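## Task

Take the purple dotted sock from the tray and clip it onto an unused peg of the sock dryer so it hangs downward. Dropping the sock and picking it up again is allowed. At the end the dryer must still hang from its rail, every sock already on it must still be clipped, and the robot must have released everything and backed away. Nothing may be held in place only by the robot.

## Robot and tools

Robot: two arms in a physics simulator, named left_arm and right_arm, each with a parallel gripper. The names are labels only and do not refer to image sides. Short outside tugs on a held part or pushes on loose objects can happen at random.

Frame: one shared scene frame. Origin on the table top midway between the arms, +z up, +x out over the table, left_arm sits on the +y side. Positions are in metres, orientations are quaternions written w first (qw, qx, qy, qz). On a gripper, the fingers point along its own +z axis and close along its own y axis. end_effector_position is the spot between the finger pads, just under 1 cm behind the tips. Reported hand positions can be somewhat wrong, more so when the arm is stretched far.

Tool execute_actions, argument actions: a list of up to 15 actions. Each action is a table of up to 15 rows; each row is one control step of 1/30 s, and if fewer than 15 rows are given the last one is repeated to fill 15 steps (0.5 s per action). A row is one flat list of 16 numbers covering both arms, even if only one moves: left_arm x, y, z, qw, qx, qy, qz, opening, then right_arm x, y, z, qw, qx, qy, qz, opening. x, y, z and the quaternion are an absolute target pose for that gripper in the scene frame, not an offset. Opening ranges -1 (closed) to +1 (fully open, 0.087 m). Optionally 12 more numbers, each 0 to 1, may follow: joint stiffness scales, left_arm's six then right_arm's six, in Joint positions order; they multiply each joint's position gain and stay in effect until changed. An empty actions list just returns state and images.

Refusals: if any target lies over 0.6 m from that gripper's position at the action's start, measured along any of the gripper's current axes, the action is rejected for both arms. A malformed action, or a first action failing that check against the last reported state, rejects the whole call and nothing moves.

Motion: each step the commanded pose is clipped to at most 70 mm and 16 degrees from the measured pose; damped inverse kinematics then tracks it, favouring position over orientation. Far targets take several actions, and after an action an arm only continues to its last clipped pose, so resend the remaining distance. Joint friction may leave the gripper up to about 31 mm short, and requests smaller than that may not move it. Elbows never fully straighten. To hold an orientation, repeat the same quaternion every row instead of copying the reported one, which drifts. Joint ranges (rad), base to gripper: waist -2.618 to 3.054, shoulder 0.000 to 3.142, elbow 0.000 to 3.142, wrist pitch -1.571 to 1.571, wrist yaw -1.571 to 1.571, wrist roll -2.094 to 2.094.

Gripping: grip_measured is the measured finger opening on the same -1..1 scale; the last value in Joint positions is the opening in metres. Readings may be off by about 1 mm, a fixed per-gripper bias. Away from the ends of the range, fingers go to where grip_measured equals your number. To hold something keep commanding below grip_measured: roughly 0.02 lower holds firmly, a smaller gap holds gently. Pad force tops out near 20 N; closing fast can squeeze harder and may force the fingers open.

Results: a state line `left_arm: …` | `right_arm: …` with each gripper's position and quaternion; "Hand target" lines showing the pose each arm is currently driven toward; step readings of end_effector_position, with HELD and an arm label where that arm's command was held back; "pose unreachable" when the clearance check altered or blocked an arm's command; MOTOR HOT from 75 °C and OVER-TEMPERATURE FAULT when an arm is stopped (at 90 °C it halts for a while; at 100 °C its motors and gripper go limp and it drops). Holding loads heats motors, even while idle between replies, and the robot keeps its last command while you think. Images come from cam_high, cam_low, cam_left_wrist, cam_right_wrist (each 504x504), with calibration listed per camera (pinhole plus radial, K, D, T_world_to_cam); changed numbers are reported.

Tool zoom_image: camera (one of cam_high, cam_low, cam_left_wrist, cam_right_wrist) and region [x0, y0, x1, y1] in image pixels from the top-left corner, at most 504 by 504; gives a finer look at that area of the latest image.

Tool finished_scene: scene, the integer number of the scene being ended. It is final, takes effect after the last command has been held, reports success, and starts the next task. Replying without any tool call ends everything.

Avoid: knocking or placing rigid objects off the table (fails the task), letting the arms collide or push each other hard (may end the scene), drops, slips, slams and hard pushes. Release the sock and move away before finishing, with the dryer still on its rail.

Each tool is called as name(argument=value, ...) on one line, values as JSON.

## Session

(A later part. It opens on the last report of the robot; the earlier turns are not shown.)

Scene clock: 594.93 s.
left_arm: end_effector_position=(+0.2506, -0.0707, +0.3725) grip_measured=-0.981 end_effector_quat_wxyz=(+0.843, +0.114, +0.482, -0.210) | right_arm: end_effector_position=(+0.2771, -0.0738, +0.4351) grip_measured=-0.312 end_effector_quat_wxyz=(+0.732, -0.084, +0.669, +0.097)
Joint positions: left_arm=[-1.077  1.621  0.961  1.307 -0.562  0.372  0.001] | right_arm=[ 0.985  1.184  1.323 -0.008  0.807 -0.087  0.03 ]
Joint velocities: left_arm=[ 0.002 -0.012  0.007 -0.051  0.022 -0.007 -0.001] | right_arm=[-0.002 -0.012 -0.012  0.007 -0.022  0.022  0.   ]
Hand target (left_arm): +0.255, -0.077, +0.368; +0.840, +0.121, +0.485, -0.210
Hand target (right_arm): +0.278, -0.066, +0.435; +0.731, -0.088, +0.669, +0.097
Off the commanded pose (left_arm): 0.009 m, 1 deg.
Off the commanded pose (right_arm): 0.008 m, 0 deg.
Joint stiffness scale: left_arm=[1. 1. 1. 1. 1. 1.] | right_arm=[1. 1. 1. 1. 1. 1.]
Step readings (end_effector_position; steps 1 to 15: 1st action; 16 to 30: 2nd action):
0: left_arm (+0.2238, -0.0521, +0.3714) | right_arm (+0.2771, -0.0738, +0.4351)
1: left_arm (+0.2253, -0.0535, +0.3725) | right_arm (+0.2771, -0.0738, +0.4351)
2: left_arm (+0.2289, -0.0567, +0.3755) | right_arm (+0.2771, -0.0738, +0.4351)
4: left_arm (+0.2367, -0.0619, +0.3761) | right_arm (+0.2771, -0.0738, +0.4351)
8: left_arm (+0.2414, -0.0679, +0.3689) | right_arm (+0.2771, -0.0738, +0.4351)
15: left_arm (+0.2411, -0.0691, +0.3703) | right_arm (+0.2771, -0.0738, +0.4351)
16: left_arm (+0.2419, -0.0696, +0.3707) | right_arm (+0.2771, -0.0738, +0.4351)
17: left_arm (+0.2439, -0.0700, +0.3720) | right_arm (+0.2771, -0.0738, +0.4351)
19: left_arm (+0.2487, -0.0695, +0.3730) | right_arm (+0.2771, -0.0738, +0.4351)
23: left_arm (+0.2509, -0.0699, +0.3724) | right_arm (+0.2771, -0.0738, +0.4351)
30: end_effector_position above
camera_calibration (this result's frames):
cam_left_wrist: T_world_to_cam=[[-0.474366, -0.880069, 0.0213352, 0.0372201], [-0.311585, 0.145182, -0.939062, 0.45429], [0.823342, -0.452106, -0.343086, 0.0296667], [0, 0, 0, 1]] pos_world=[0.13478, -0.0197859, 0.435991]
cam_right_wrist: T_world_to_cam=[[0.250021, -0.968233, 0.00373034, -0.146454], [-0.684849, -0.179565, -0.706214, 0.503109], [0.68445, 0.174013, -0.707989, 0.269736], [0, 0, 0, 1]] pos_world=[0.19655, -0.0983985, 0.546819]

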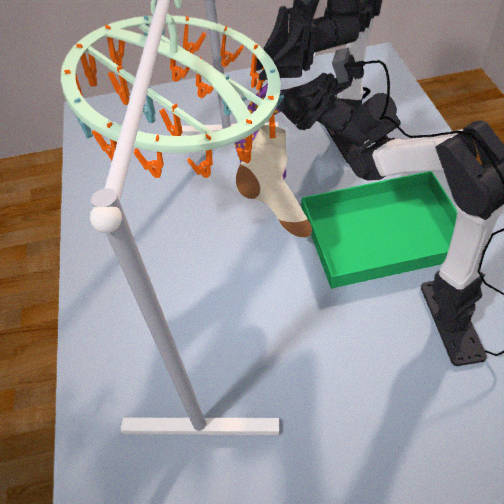

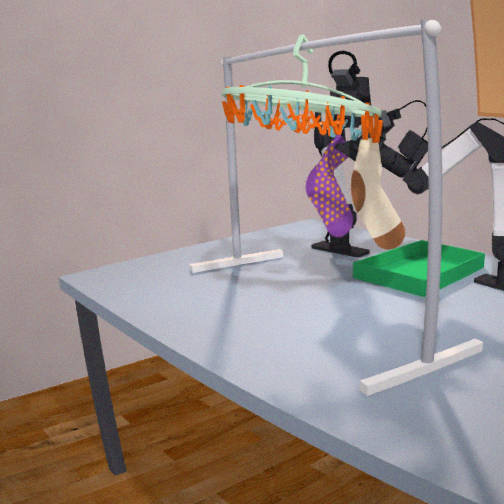

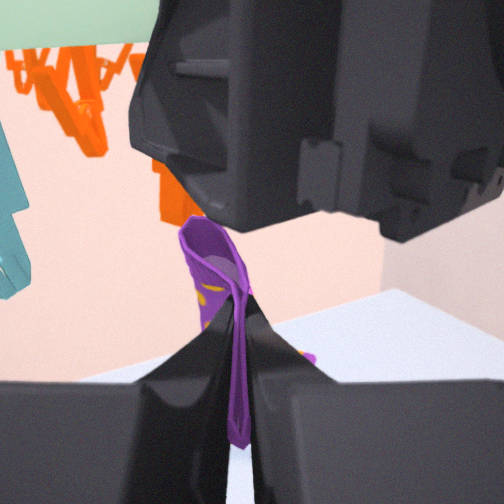

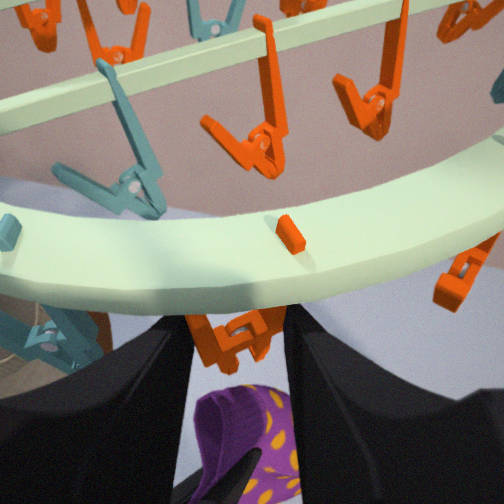

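execute_actions(actions=[[[0.256,-0.079,0.358,0.84,0.121,0.485,-0.21,-1,0.278,-0.066,0.435,0.731,-0.088,0.669,0.097,-0.6]],[[0.270,-0.082,0.361,0.84,0.121,0.485,-0.21,-1,0.278,-0.066,0.435,0.731,-0.088,0.669,0.097,-0.6]]])

zoom_image(camera="cam_right_wrist", region=[150,310,340,504])

zoom_image(camera="cam_left_wrist", region=[130,120,330,320])

Scene clock: 621.47 s.
left_arm: end_effector_position=(+0.2660, -0.0753, +0.3660) grip_measured=-0.981 end_effector_quat_wxyz=(+0.843, +0.114, +0.482, -0.209) | right_arm: end_effector_position=(+0.2771, -0.0738, +0.4351) grip_measured=-0.312 end_effector_quat_wxyz=(+0.732, -0.084, +0.669, +0.097)
Joint positions: left_arm=[-1.042  1.67   0.988  1.317 -0.535  0.348  0.001] | right_arm=[ 0.985  1.184  1.323 -0.008  0.807 -0.087  0.03 ]
Joint velocities: left_arm=[-0.007 -0.007  0.007 -0.007 -0.037 -0.007 -0.001] | right_arm=[ 0.032  0.012  0.002  0.081  0.022 -0.051 -0.   ]
Hand target (left_arm): +0.270, -0.082, +0.361; +0.840, +0.121, +0.485, -0.210
Hand target (right_arm): +0.278, -0.066, +0.435; +0.731, -0.088, +0.669, +0.097
Off the commanded pose (left_arm): 0.009 m, 1 deg.
Off the commanded pose (right_arm): 0.008 m, 0 deg.
Joint stiffness scale: left_arm=[1. 1. 1. 1. 1. 1.] | right_arm=[1. 1. 1. 1. 1. 1.]
Step readings (end_effector_position; steps 1 to 15: 1st action; 16 to 30: 2nd action):
0: left_arm (+0.2505, -0.0709, +0.3725) | right_arm (+0.2771, -0.0738, +0.4351)
1: left_arm (+0.2506, -0.0712, +0.3722) | right_arm (+0.2771, -0.0738, +0.4351)
2: left_arm (+0.2507, -0.0716, +0.3717) | right_arm (+0.2771, -0.0738, +0.4351)
4: left_arm (+0.2516, -0.0735, +0.3682) | right_arm (+0.2771, -0.0738, +0.4351)
8: left_arm (+0.2529, -0.0763, +0.3628) | right_arm (+0.2771, -0.0738, +0.4351)
15: left_arm (+0.2528, -0.0761, +0.3632) | right_arm (+0.2771, -0.0738, +0.4351)
16: left_arm (+0.2537, -0.0765, +0.3638) | right_arm (+0.2771, -0.0738, +0.4351)
17: left_arm (+0.2564, -0.0764, +0.3652) | right_arm (+0.2771, -0.0738, +0.4351)
19: left_arm (+0.2629, -0.0746, +0.3664) | right_arm (+0.2771, -0.0738, +0.4351)
23: left_arm (+0.2664, -0.0743, +0.3658) | right_arm (+0.2771, -0.0738, +0.4351)
30: end_effector_position above
camera_calibration (this result's frames):
cam_left_wrist: T_world_to_cam=[[-0.472706, -0.880957, 0.0215279, 0.0400054], [-0.311346, 0.144109, -0.939306, 0.453585], [0.824386, -0.450718, -0.342403, 0.012303], [0, 0, 0, 1]] pos_world=[0.14999, -0.0245774, 0.429407]
cam_right_wrist: T_world_to_cam=[[0.250021, -0.968233, 0.00373034, -0.146454], [-0.684849, -0.179565, -0.706214, 0.503109], [0.68445, 0.174013, -0.707989, 0.269736], [0, 0, 0, 1]] pos_world=[0.19655, -0.0983985, 0.546819]

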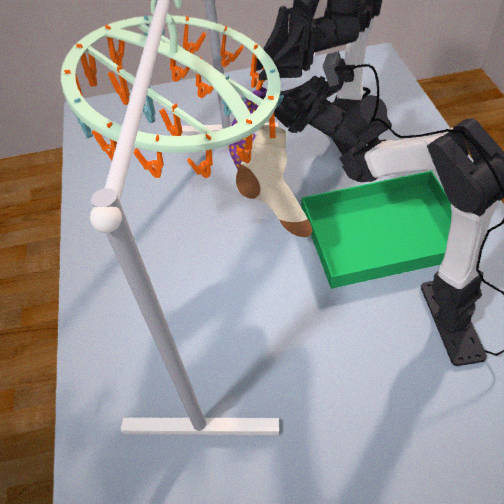

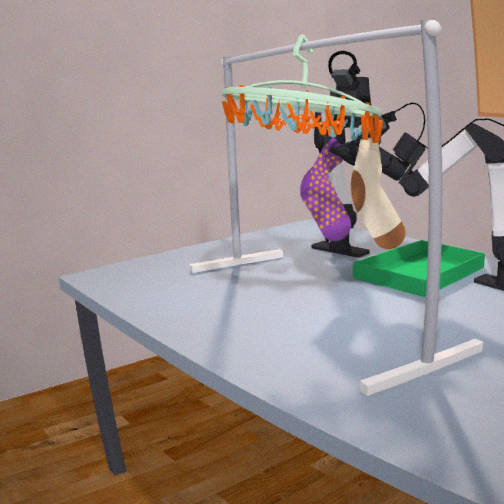

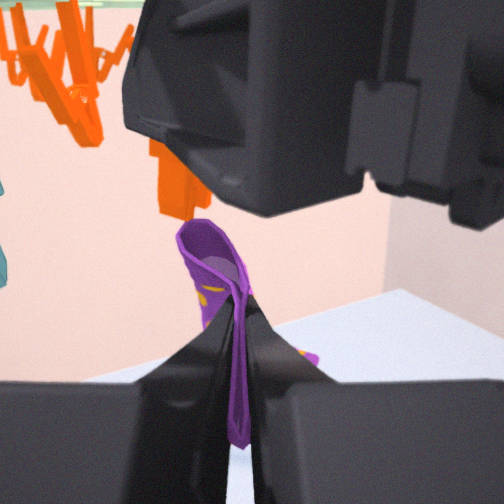

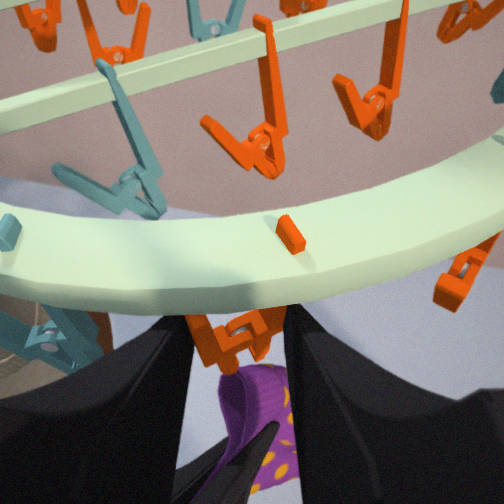

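Region (150, 310, 340, 504) of cam_right_wrist's 504x504 image, scaled by 2.598, with more detail than that image has; it fills the left 494 columns of this view, and the rest is white.

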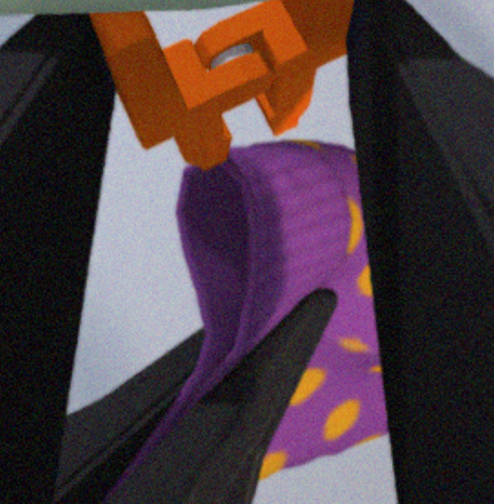

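Region (130, 120, 330, 320) of cam_left_wrist's 504x504 image, scaled by 2.520, with more detail than that image has.

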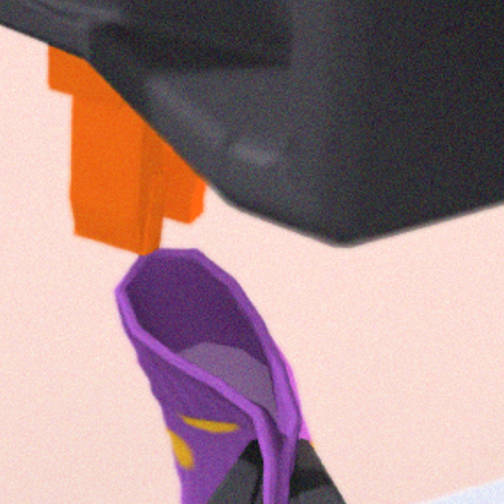

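execute_actions(actions=[[[0.276,-0.080,0.361,0.84,0.121,0.485,-0.21,-1,0.278,-0.066,0.435,0.731,-0.088,0.669,0.097,-0.6]]])

zoom_image(camera="cam_right_wrist", region=[150,310,340,504])

zoom_image(camera="cam_left_wrist", region=[130,120,330,320])

Scene clock: 632.47 s.
left_arm: end_effector_position=(+0.2709, -0.0735, +0.3654) grip_measured=-0.981 end_effector_quat_wxyz=(+0.843, +0.115, +0.482, -0.210) | right_arm: end_effector_position=(+0.2771, -0.0738, +0.4351) grip_measured=-0.312 end_effector_quat_wxyz=(+0.732, -0.084, +0.669, +0.097)
Joint positions: left_arm=[-1.025  1.67   0.988  1.309 -0.519  0.336  0.001] | right_arm=[ 0.985  1.184  1.323 -0.008  0.807 -0.087  0.03 ]
Joint velocities: left_arm=[-0.017 -0.002 -0.007 -0.037  0.007 -0.007 -0.   ] | right_arm=[-0.002 -0.007 -0.027 -0.066 -0.037  0.037 -0.001]
Hand target (left_arm): +0.276, -0.080, +0.361; +0.840, +0.121, +0.485, -0.210
Hand target (right_arm): +0.278, -0.066, +0.435; +0.731, -0.088, +0.669, +0.097
Off the commanded pose (left_arm): 0.009 m, 1 deg.
Off the commanded pose (right_arm): 0.008 m, 0 deg.
Joint stiffness scale: left_arm=[1. 1. 1. 1. 1. 1.] | right_arm=[1. 1. 1. 1. 1. 1.]
Step readings (end_effector_position):
0: left_arm (+0.2658, -0.0755, +0.3661) | right_arm (+0.2771, -0.0738, +0.4351)
1: left_arm (+0.2661, -0.0756, +0.3661) | right_arm (+0.2771, -0.0738, +0.4351)
2: left_arm (+0.2671, -0.0752, +0.3661) | right_arm (+0.2771, -0.0738, +0.4351)
4: left_arm (+0.2697, -0.0737, +0.3658) | right_arm (+0.2771, -0.0738, +0.4351)
8: left_arm (+0.2711, -0.0730, +0.3655) | right_arm (+0.2771, -0.0738, +0.4351)
15: end_effector_position above
camera_calibration (this result's frames):
cam_left_wrist: T_world_to_cam=[[-0.4748, -0.879868, 0.0199094, 0.0451643], [-0.310846, 0.146491, -0.939104, 0.454301], [0.823371, -0.452075, -0.343057, 0.00924104], [0, 0, 0, 1]] pos_world=[0.155053, -0.0226347, 0.428907]
cam_right_wrist: T_world_to_cam=[[0.250021, -0.968233, 0.00373034, -0.146454], [-0.684849, -0.179565, -0.706214, 0.503109], [0.68445, 0.174013, -0.707989, 0.269736], [0, 0, 0, 1]] pos_world=[0.19655, -0.0983985, 0.546819]

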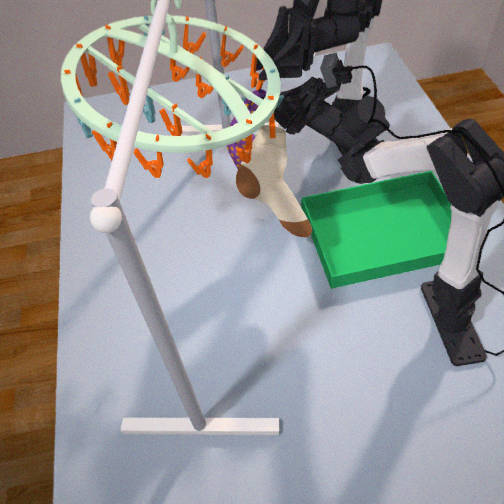

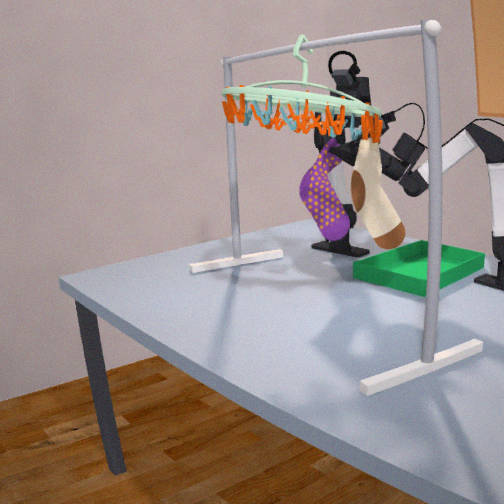

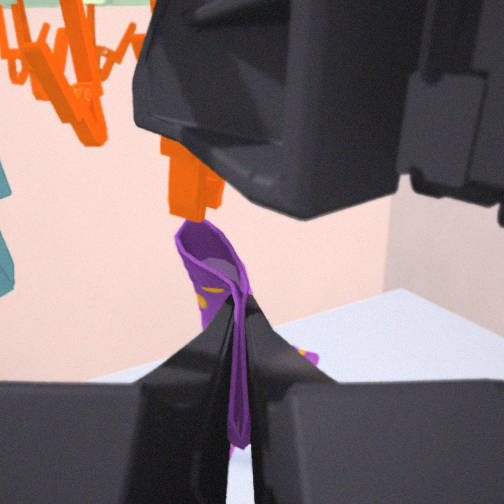

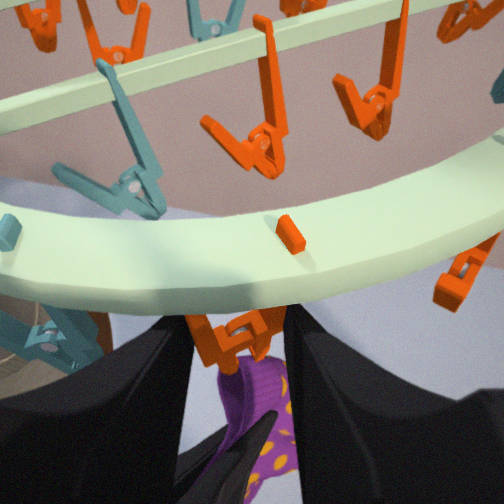

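Region (150, 310, 340, 504) of cam_right_wrist's 504x504 image, scaled by 2.598, with more detail than that image has; it fills the left 494 columns of this view, and the rest is white.

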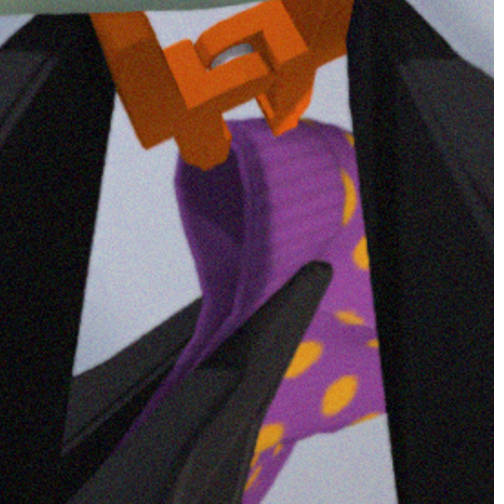

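Region (130, 120, 330, 320) of cam_left_wrist's 504x504 image, scaled by 2.520, with more detail than that image has.

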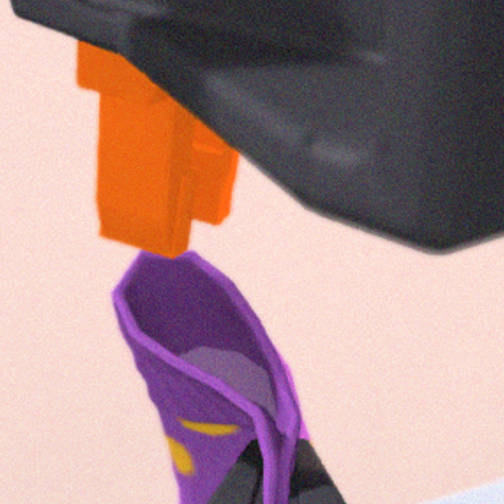

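execute_actions(actions=[[[0.279,-0.079,0.366,0.84,0.121,0.485,-0.21,-1,0.278,-0.066,0.435,0.731,-0.088,0.669,0.097,-0.6],[0.279,-0.079,0.369,0.84,0.121,0.485,-0.21,-1,0.278,-0.066,0.435,0.731,-0.088,0.669,0.097,-0.6],[0.279,-0.079,0.372,0.84,0.121,0.485,-0.21,-1,0.278,-0.066,0.435,0.731,-0.088,0.669,0.097,-0.6],[0.279,-0.079,0.375,0.84,0.121,0.485,-0.21,-1,0.278,-0.066,0.435,0.731,-0.088,0.669,0.097,-0.6],[0.279,-0.079,0.378,0.84,0.121,0.485,-0.21,-1,0.278,-0.066,0.435,0.731,-0.088,0.669,0.097,-0.6]]])

zoom_image(camera="cam_right_wrist", region=[150,310,340,504])

zoom_image(camera="cam_left_wrist", region=[130,120,330,320])

Scene clock: 639.33 s.
left_arm: end_effector_position=(+0.2762, -0.0786, +0.3743) grip_measured=-0.981 end_effector_quat_wxyz=(+0.841, +0.120, +0.486, -0.208) | right_arm: end_effector_position=(+0.2771, -0.0738, +0.4351) grip_measured=-0.312 end_effector_quat_wxyz=(+0.732, -0.084, +0.669, +0.097)
Joint positions: left_arm=[-1.017  1.67   1.04   1.24  -0.512  0.33   0.001] | right_arm=[ 0.985  1.184  1.323 -0.008  0.807 -0.087  0.03 ]
Joint velocities: left_arm=[-0.002 -0.007 -0.007 -0.154  0.037 -0.051 -0.001] | right_arm=[ 0.017  0.002 -0.007 -0.051 -0.037  0.037  0.001]
Hand target (left_arm): +0.279, -0.079, +0.378; +0.840, +0.121, +0.485, -0.210
Hand target (right_arm): +0.278, -0.066, +0.435; +0.731, -0.088, +0.669, +0.097
Off the commanded pose (left_arm): 0.005 m, 0 deg.
Off the commanded pose (right_arm): 0.008 m, 0 deg.
Joint stiffness scale: left_arm=[1. 1. 1. 1. 1. 1.] | right_arm=[1. 1. 1. 1. 1. 1.]
Step readings (end_effector_position):
0: left_arm (+0.2709, -0.0737, +0.3654) | right_arm (+0.2771, -0.0738, +0.4351)
1: left_arm (+0.2710, -0.0740, +0.3659) | right_arm (+0.2771, -0.0738, +0.4351)
2: left_arm (+0.2718, -0.0745, +0.3670) | right_arm (+0.2771, -0.0738, +0.4351)
4: left_arm (+0.2739, -0.0749, +0.3709) | right_arm (+0.2771, -0.0738, +0.4351)
8: left_arm (+0.2755, -0.0768, +0.3774) | right_arm (+0.2771, -0.0738, +0.4351)
15: end_effector_position above
camera_calibration (this result's frames):
cam_left_wrist: T_world_to_cam=[[-0.476161, -0.879281, 0.0116904, 0.0465131], [-0.316814, 0.159134, -0.935043, 0.466136], [0.820305, -0.448934, -0.354341, 0.0109399], [0, 0, 0, 1]] pos_world=[0.160852, -0.0283687, 0.43919]
cam_right_wrist: T_world_to_cam=[[0.250021, -0.968233, 0.00373034, -0.146454], [-0.684849, -0.179565, -0.706214, 0.503109], [0.68445, 0.174013, -0.707989, 0.269736], [0, 0, 0, 1]] pos_world=[0.19655, -0.0983985, 0.546819]

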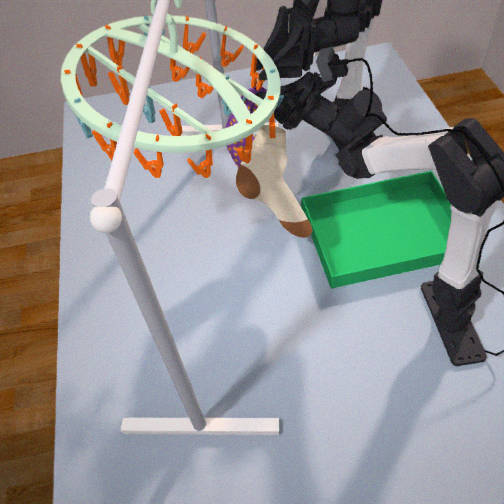

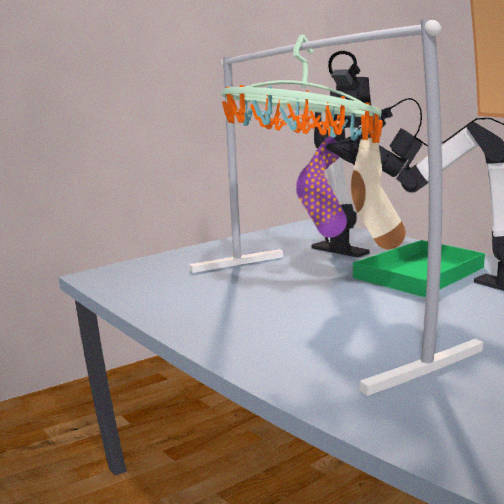

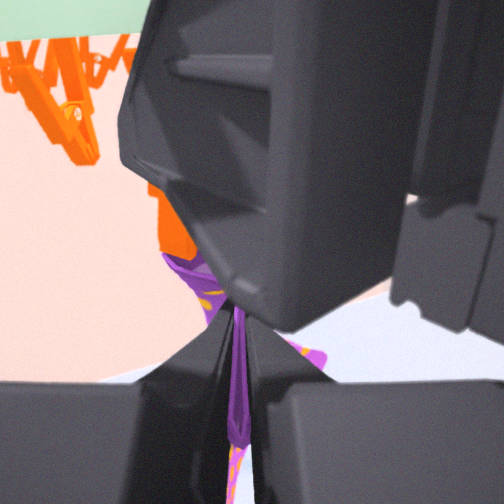

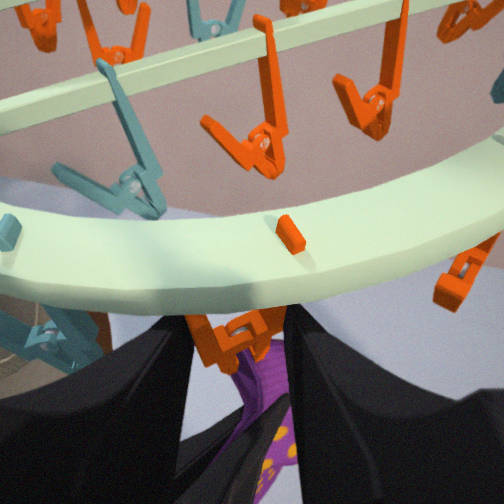

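Region (150, 310, 340, 504) of cam_right_wrist's 504x504 image, scaled by 2.598, with more detail than that image has; it fills the left 494 columns of this view, and the rest is white.

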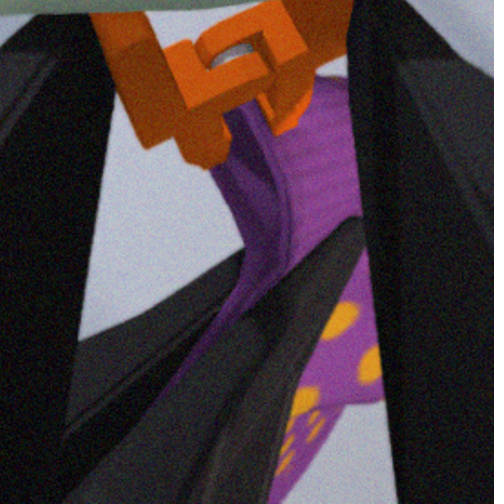

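Region (130, 120, 330, 320) of cam_left_wrist's 504x504 image, scaled by 2.520, with more detail than that image has.

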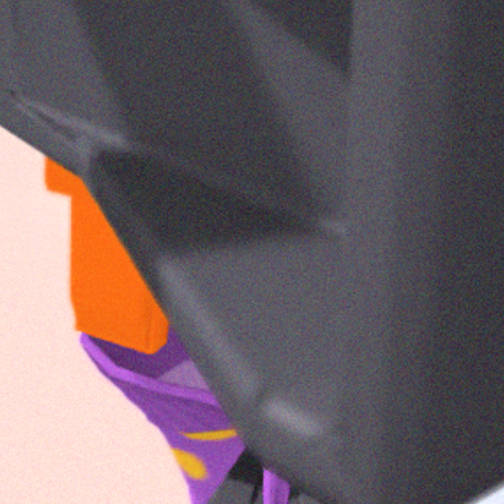

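execute_actions(actions=[[[0.279,-0.079,0.358,0.84,0.121,0.485,-0.21,-1,0.278,-0.066,0.435,0.731,-0.088,0.669,0.097,-0.6]],[[0.279,-0.068,0.36,0.84,0.121,0.485,-0.21,-1,0.278,-0.066,0.435,0.731,-0.088,0.669,0.097,-0.6]]])

zoom_image(camera="cam_right_wrist", region=[150,310,340,504])

zoom_image(camera="cam_left_wrist", region=[130,120,330,320])

Scene clock: 649.90 s.
left_arm: end_effector_position=(+0.2786, -0.0702, +0.3653) grip_measured=-0.981 end_effector_quat_wxyz=(+0.842, +0.116, +0.483, -0.209) | right_arm: end_effector_position=(+0.2771, -0.0738, +0.4351) grip_measured=-0.312 end_effector_quat_wxyz=(+0.732, -0.084, +0.669, +0.097)
Joint positions: left_arm=[-1.     1.668  0.991  1.292 -0.499  0.32   0.001] | right_arm=[ 0.985  1.184  1.323 -0.008  0.807 -0.087  0.03 ]
Joint velocities: left_arm=[ 0.002 -0.007  0.002  0.066 -0.007 -0.022 -0.001] | right_arm=[-0.012 -0.002 -0.012  0.037 -0.095 -0.007 -0.001]
Hand target (left_arm): +0.279, -0.068, +0.360; +0.840, +0.121, +0.485, -0.209
Hand target (right_arm): +0.278, -0.066, +0.435; +0.731, -0.088, +0.669, +0.097
Off the commanded pose (left_arm): 0.006 m, 1 deg.
Off the commanded pose (right_arm): 0.008 m, 0 deg.
Joint stiffness scale: left_arm=[1. 1. 1. 1. 1. 1.] | right_arm=[1. 1. 1. 1. 1. 1.]
Step readings (end_effector_position; steps 1 to 15: 1st action; 16 to 30: 2nd action):
0: left_arm (+0.2764, -0.0791, +0.3733) | right_arm (+0.2771, -0.0738, +0.4351)
1: left_arm (+0.2761, -0.0787, +0.3736) | right_arm (+0.2771, -0.0738, +0.4351)
2: left_arm (+0.2756, -0.0779, +0.3739) | right_arm (+0.2771, -0.0738, +0.4351)
4: left_arm (+0.2750, -0.0767, +0.3742) | right_arm (+0.2771, -0.0738, +0.4351)
8: left_arm (+0.2743, -0.0754, +0.3761) | right_arm (+0.2771, -0.0738, +0.4351)
15: left_arm (+0.2738, -0.0745, +0.3781) | right_arm (+0.2771, -0.0738, +0.4351)
16: left_arm (+0.2740, -0.0743, +0.3770) | right_arm (+0.2771, -0.0738, +0.4351)
17: left_arm (+0.2746, -0.0732, +0.3747) | right_arm (+0.2771, -0.0738, +0.4351)
19: left_arm (+0.2772, -0.0710, +0.3686) | right_arm (+0.2771, -0.0738, +0.4351)
23: left_arm (+0.2789, -0.0697, +0.3651) | right_arm (+0.2771, -0.0738, +0.4351)
30: end_effector_position above
camera_calibration (this result's frames):
cam_left_wrist: T_world_to_cam=[[-0.474303, -0.880191, 0.0173352, 0.0525502], [-0.31272, 0.150042, -0.93792, 0.456391], [0.822947, -0.450279, -0.346419, 0.00586437], [0, 0, 0, 1]] pos_world=[0.162821, -0.0195827, 0.429178]
cam_right_wrist: T_world_to_cam=[[0.250021, -0.968233, 0.00373034, -0.146454], [-0.684849, -0.179565, -0.706214, 0.503109], [0.68445, 0.174013, -0.707989, 0.269736], [0, 0, 0, 1]] pos_world=[0.19655, -0.0983985, 0.546819]

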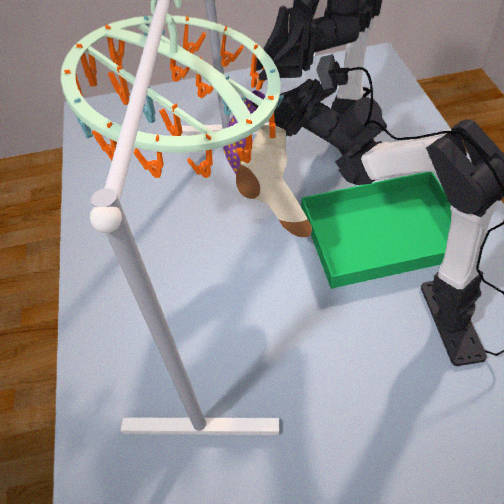

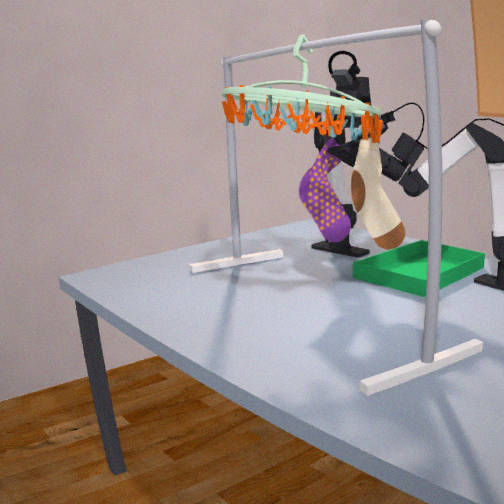

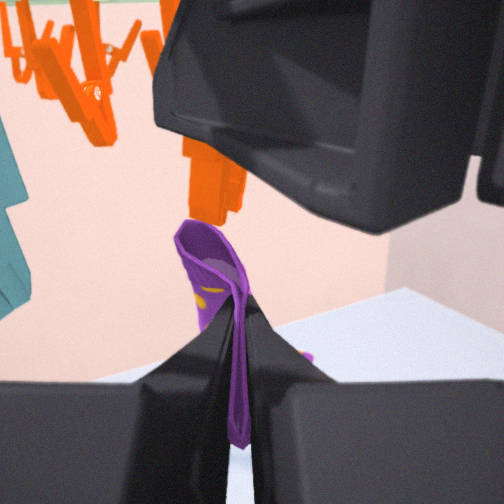

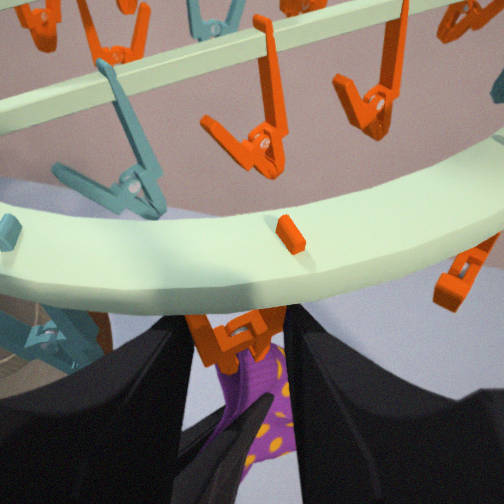

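Region (150, 310, 340, 504) of cam_right_wrist's 504x504 image, scaled by 2.598, with more detail than that image has; it fills the left 494 columns of this view, and the rest is white.

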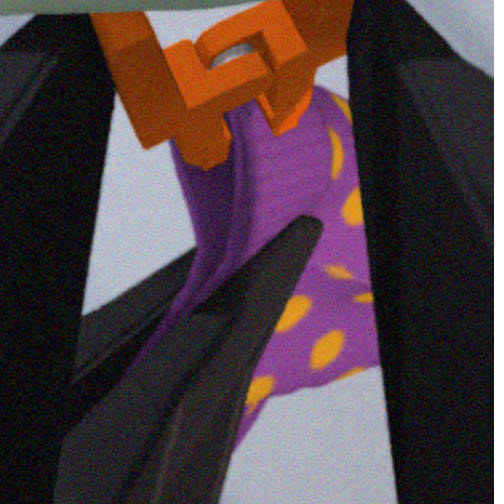

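Region (130, 120, 330, 320) of cam_left_wrist's 504x504 image, scaled by 2.520, with more detail than that image has.

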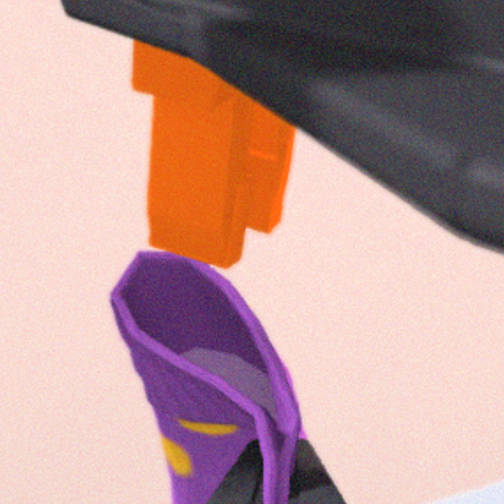

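execute_actions(actions=[[[0.279,-0.069,0.366,0.84,0.121,0.485,-0.21,-1,0.278,-0.066,0.435,0.731,-0.088,0.669,0.097,-0.6],[0.279,-0.069,0.369,0.84,0.121,0.485,-0.21,-1,0.278,-0.066,0.435,0.731,-0.088,0.669,0.097,-0.6],[0.279,-0.069,0.372,0.84,0.121,0.485,-0.21,-1,0.278,-0.066,0.435,0.731,-0.088,0.669,0.097,-0.6],[0.279,-0.069,0.375,0.84,0.121,0.485,-0.21,-1,0.278,-0.066,0.435,0.731,-0.088,0.669,0.097,-0.6],[0.279,-0.069,0.378,0.84,0.121,0.485,-0.21,-1,0.278,-0.066,0.435,0.731,-0.088,0.669,0.097,-0.6]]])

zoom_image(camera="cam_right_wrist", region=[150,310,340,504])

zoom_image(camera="cam_left_wrist", region=[130,120,330,320])

Scene clock: 657.97 s.
left_arm: end_effector_position=(+0.2782, -0.0698, +0.3706) grip_measured=-0.981 end_effector_quat_wxyz=(+0.840, +0.122, +0.488, -0.206) | right_arm: end_effector_position=(+0.2771, -0.0738, +0.4351) grip_measured=-0.312 end_effector_quat_wxyz=(+0.732, -0.084, +0.669, +0.097)
Joint positions: left_arm=[-1.     1.645  1.004  1.239 -0.498  0.32   0.001] | right_arm=[ 0.985  1.184  1.323 -0.008  0.807 -0.087  0.03 ]
Joint velocities: left_arm=[ 0.027 -0.002 -0.007  0.022  0.022 -0.007  0.001] | right_arm=[ 0.007 -0.017 -0.002 -0.066 -0.022 -0.022 -0.001]
Hand target (left_arm): +0.279, -0.069, +0.378; +0.840, +0.121, +0.485, -0.210
Hand target (right_arm): +0.278, -0.066, +0.435; +0.731, -0.088, +0.669, +0.097
Off the commanded pose (left_arm): 0.007 m, 1 deg.
Off the commanded pose (right_arm): 0.008 m, 0 deg.
Joint stiffness scale: left_arm=[1. 1. 1. 1. 1. 1.] | right_arm=[1. 1. 1. 1. 1. 1.]
Step readings (end_effector_position):
0: left_arm (+0.2785, -0.0703, +0.3654) | right_arm (+0.2771, -0.0738, +0.4351)
1: left_arm (+0.2785, -0.0704, +0.3652) | right_arm (+0.2771, -0.0738, +0.4351)
2: left_arm (+0.2786, -0.0706, +0.3647) | right_arm (+0.2771, -0.0738, +0.4351)
4: left_arm (+0.2788, -0.0709, +0.3636) | right_arm (+0.2771, -0.0738, +0.4351)
8: left_arm (+0.2784, -0.0701, +0.3668) | right_arm (+0.2771, -0.0738, +0.4351)
15: end_effector_position above
camera_calibration (this result's frames):
cam_left_wrist: T_world_to_cam=[[-0.4752, -0.879843, 0.00779659, 0.056402], [-0.319879, 0.164497, -0.933069, 0.462393], [0.819672, -0.445889, -0.359612, 0.0143251], [0, 0, 0, 1]] pos_world=[0.16297, -0.0200501, 0.436157]
cam_right_wrist: T_world_to_cam=[[0.250021, -0.968233, 0.00373034, -0.146454], [-0.684849, -0.179565, -0.706214, 0.503109], [0.68445, 0.174013, -0.707989, 0.269736], [0, 0, 0, 1]] pos_world=[0.19655, -0.0983985, 0.546819]

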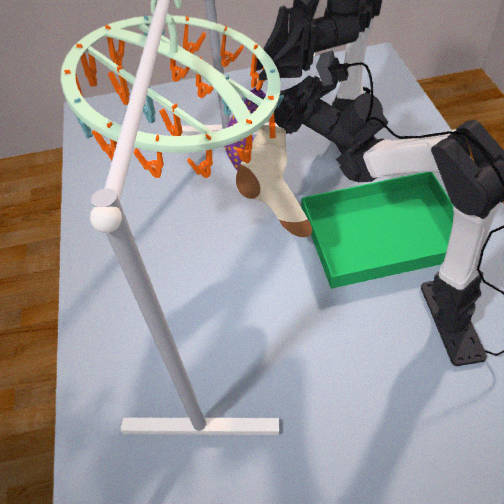

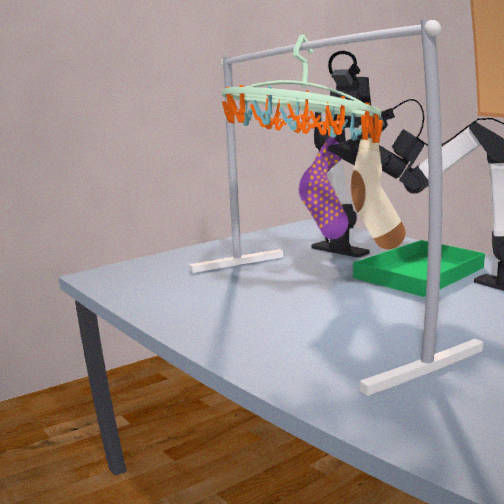

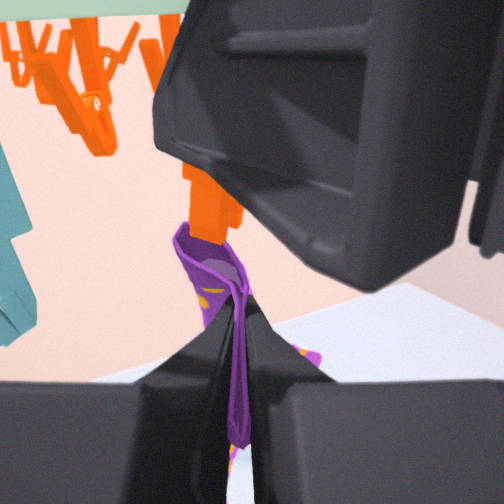

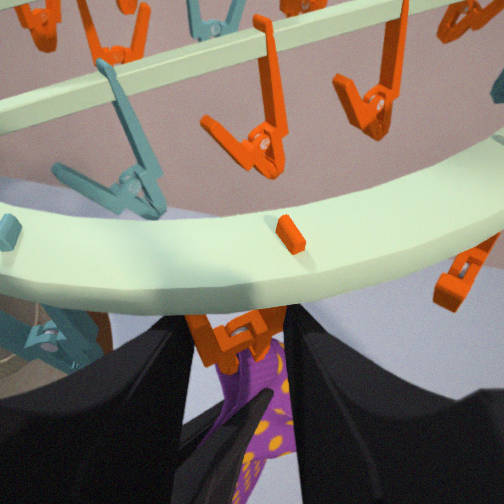

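Region (150, 310, 340, 504) of cam_right_wrist's 504x504 image, scaled by 2.598, with more detail than that image has; it fills the left 494 columns of this view, and the rest is white.

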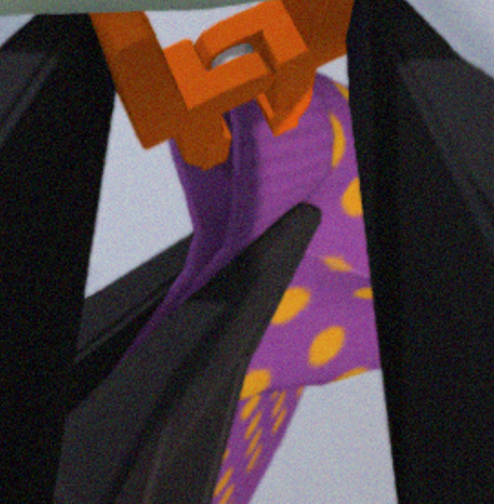

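Region (130, 120, 330, 320) of cam_left_wrist's 504x504 image, scaled by 2.520, with more detail than that image has.

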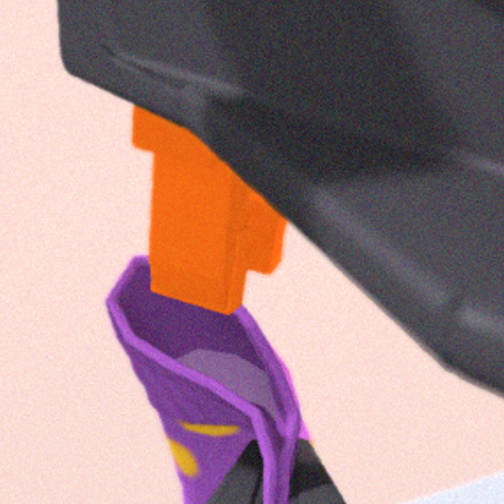

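execute_actions(actions=[[[0.279,-0.070,0.380,0.84,0.121,0.485,-0.21,-1,0.278,-0.066,0.435,0.731,-0.088,0.669,0.097,-0.6],[0.279,-0.070,0.382,0.84,0.121,0.485,-0.21,-1,0.278,-0.066,0.435,0.731,-0.088,0.669,0.097,-0.6],[0.279,-0.070,0.384,0.84,0.121,0.485,-0.21,-1,0.278,-0.066,0.435,0.731,-0.088,0.669,0.097,-0.6],[0.279,-0.070,0.386,0.84,0.121,0.485,-0.21,-1,0.278,-0.066,0.435,0.731,-0.088,0.669,0.097,-0.6]]])

zoom_image(camera="cam_right_wrist", region=[150,310,340,504])

zoom_image(camera="cam_left_wrist", region=[130,120,330,320])

Scene clock: 665.47 s.
left_arm: end_effector_position=(+0.2799, -0.0728, +0.3737) grip_measured=-0.981 end_effector_quat_wxyz=(+0.837, +0.126, +0.491, -0.204) | right_arm: end_effector_position=(+0.2771, -0.0738, +0.4351) grip_measured=-0.312 end_effector_quat_wxyz=(+0.732, -0.084, +0.669, +0.097)
Joint positions: left_arm=[-1.     1.645  1.028  1.202 -0.498  0.32   0.001] | right_arm=[ 0.985  1.184  1.323 -0.008  0.807 -0.087  0.03 ]
Joint velocities: left_arm=[-0.012 -0.007 -0.012 -0.125  0.037 -0.007 -0.   ] | right_arm=[-0.002 -0.017 -0.007 -0.007 -0.022 -0.007  0.   ]
Hand target (left_arm): +0.279, -0.070, +0.386; +0.840, +0.121, +0.485, -0.210
Hand target (right_arm): +0.278, -0.066, +0.435; +0.731, -0.088, +0.669, +0.097
Off the commanded pose (left_arm): 0.013 m, 1 deg.
Off the commanded pose (right_arm): 0.008 m, 0 deg.
Joint stiffness scale: left_arm=[1. 1. 1. 1. 1. 1.] | right_arm=[1. 1. 1. 1. 1. 1.]
Step readings (end_effector_position):
0: left_arm (+0.2785, -0.0703, +0.3694) | right_arm (+0.2771, -0.0738, +0.4351)
1: left_arm (+0.2785, -0.0703, +0.3692) | right_arm (+0.2771, -0.0738, +0.4351)
2: left_arm (+0.2786, -0.0705, +0.3694) | right_arm (+0.2771, -0.0738, +0.4351)
4: left_arm (+0.2791, -0.0714, +0.3709) | right_arm (+0.2771, -0.0738, +0.4351)
8: left_arm (+0.2795, -0.0722, +0.3750) | right_arm (+0.2771, -0.0738, +0.4351)
15: end_effector_position above
camera_calibration (this result's frames):
cam_left_wrist: T_world_to_cam=[[-0.475174, -0.879891, 0.000965555, 0.0570324], [-0.32552, 0.174773, -0.929242, 0.467222], [0.817464, -0.441866, -0.36947, 0.017304], [0, 0, 0, 1]] pos_world=[0.165045, -0.0238294, 0.440501]
cam_right_wrist: T_world_to_cam=[[0.250021, -0.968233, 0.00373034, -0.146454], [-0.684849, -0.179565, -0.706214, 0.503109], [0.68445, 0.174013, -0.707989, 0.269736], [0, 0, 0, 1]] pos_world=[0.19655, -0.0983985, 0.546819]

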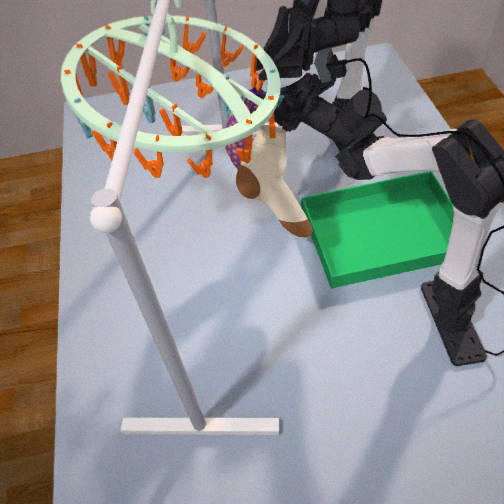

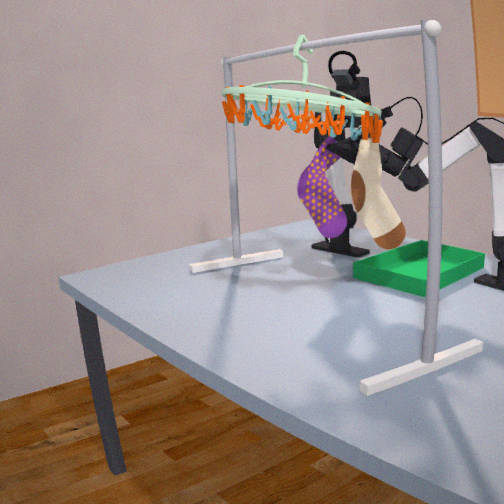

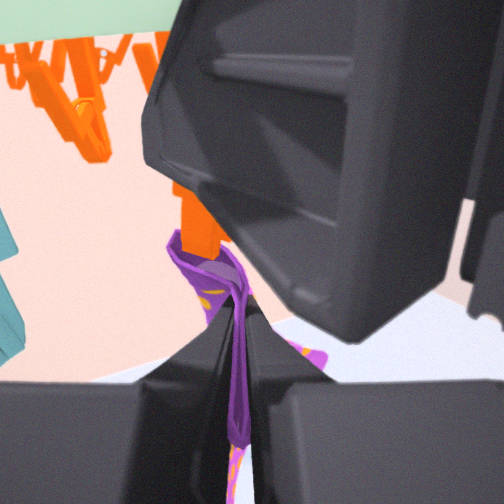

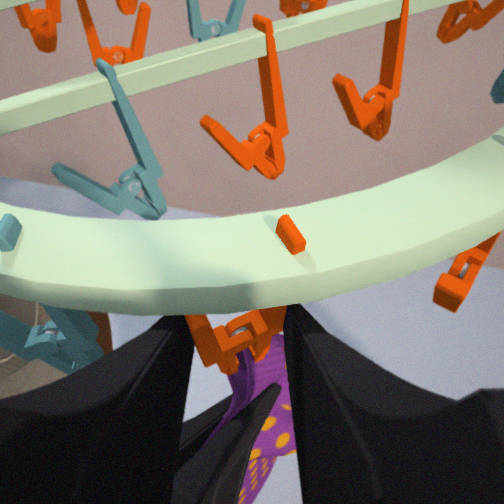

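Region (150, 310, 340, 504) of cam_right_wrist's 504x504 image, scaled by 2.598, with more detail than that image has; it fills the left 494 columns of this view, and the rest is white.

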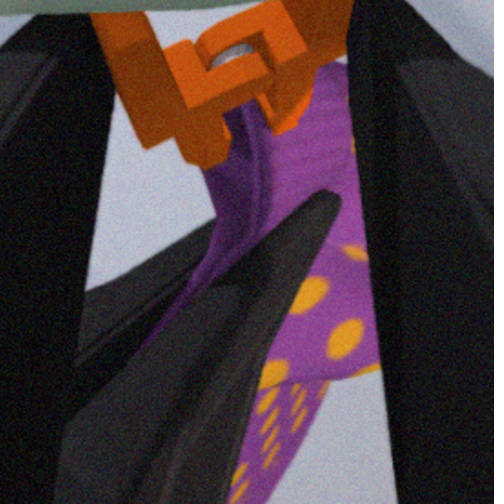

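Region (130, 120, 330, 320) of cam_left_wrist's 504x504 image, scaled by 2.520, with more detail than that image has.

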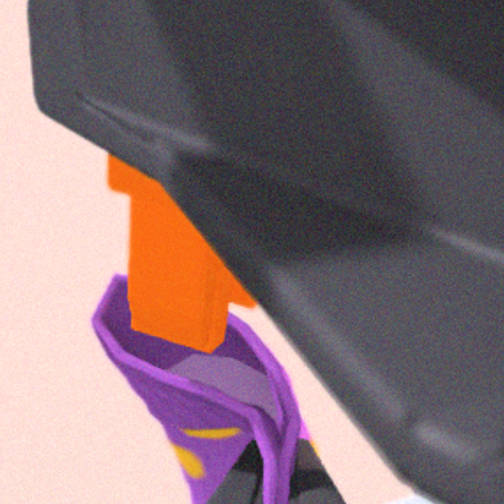

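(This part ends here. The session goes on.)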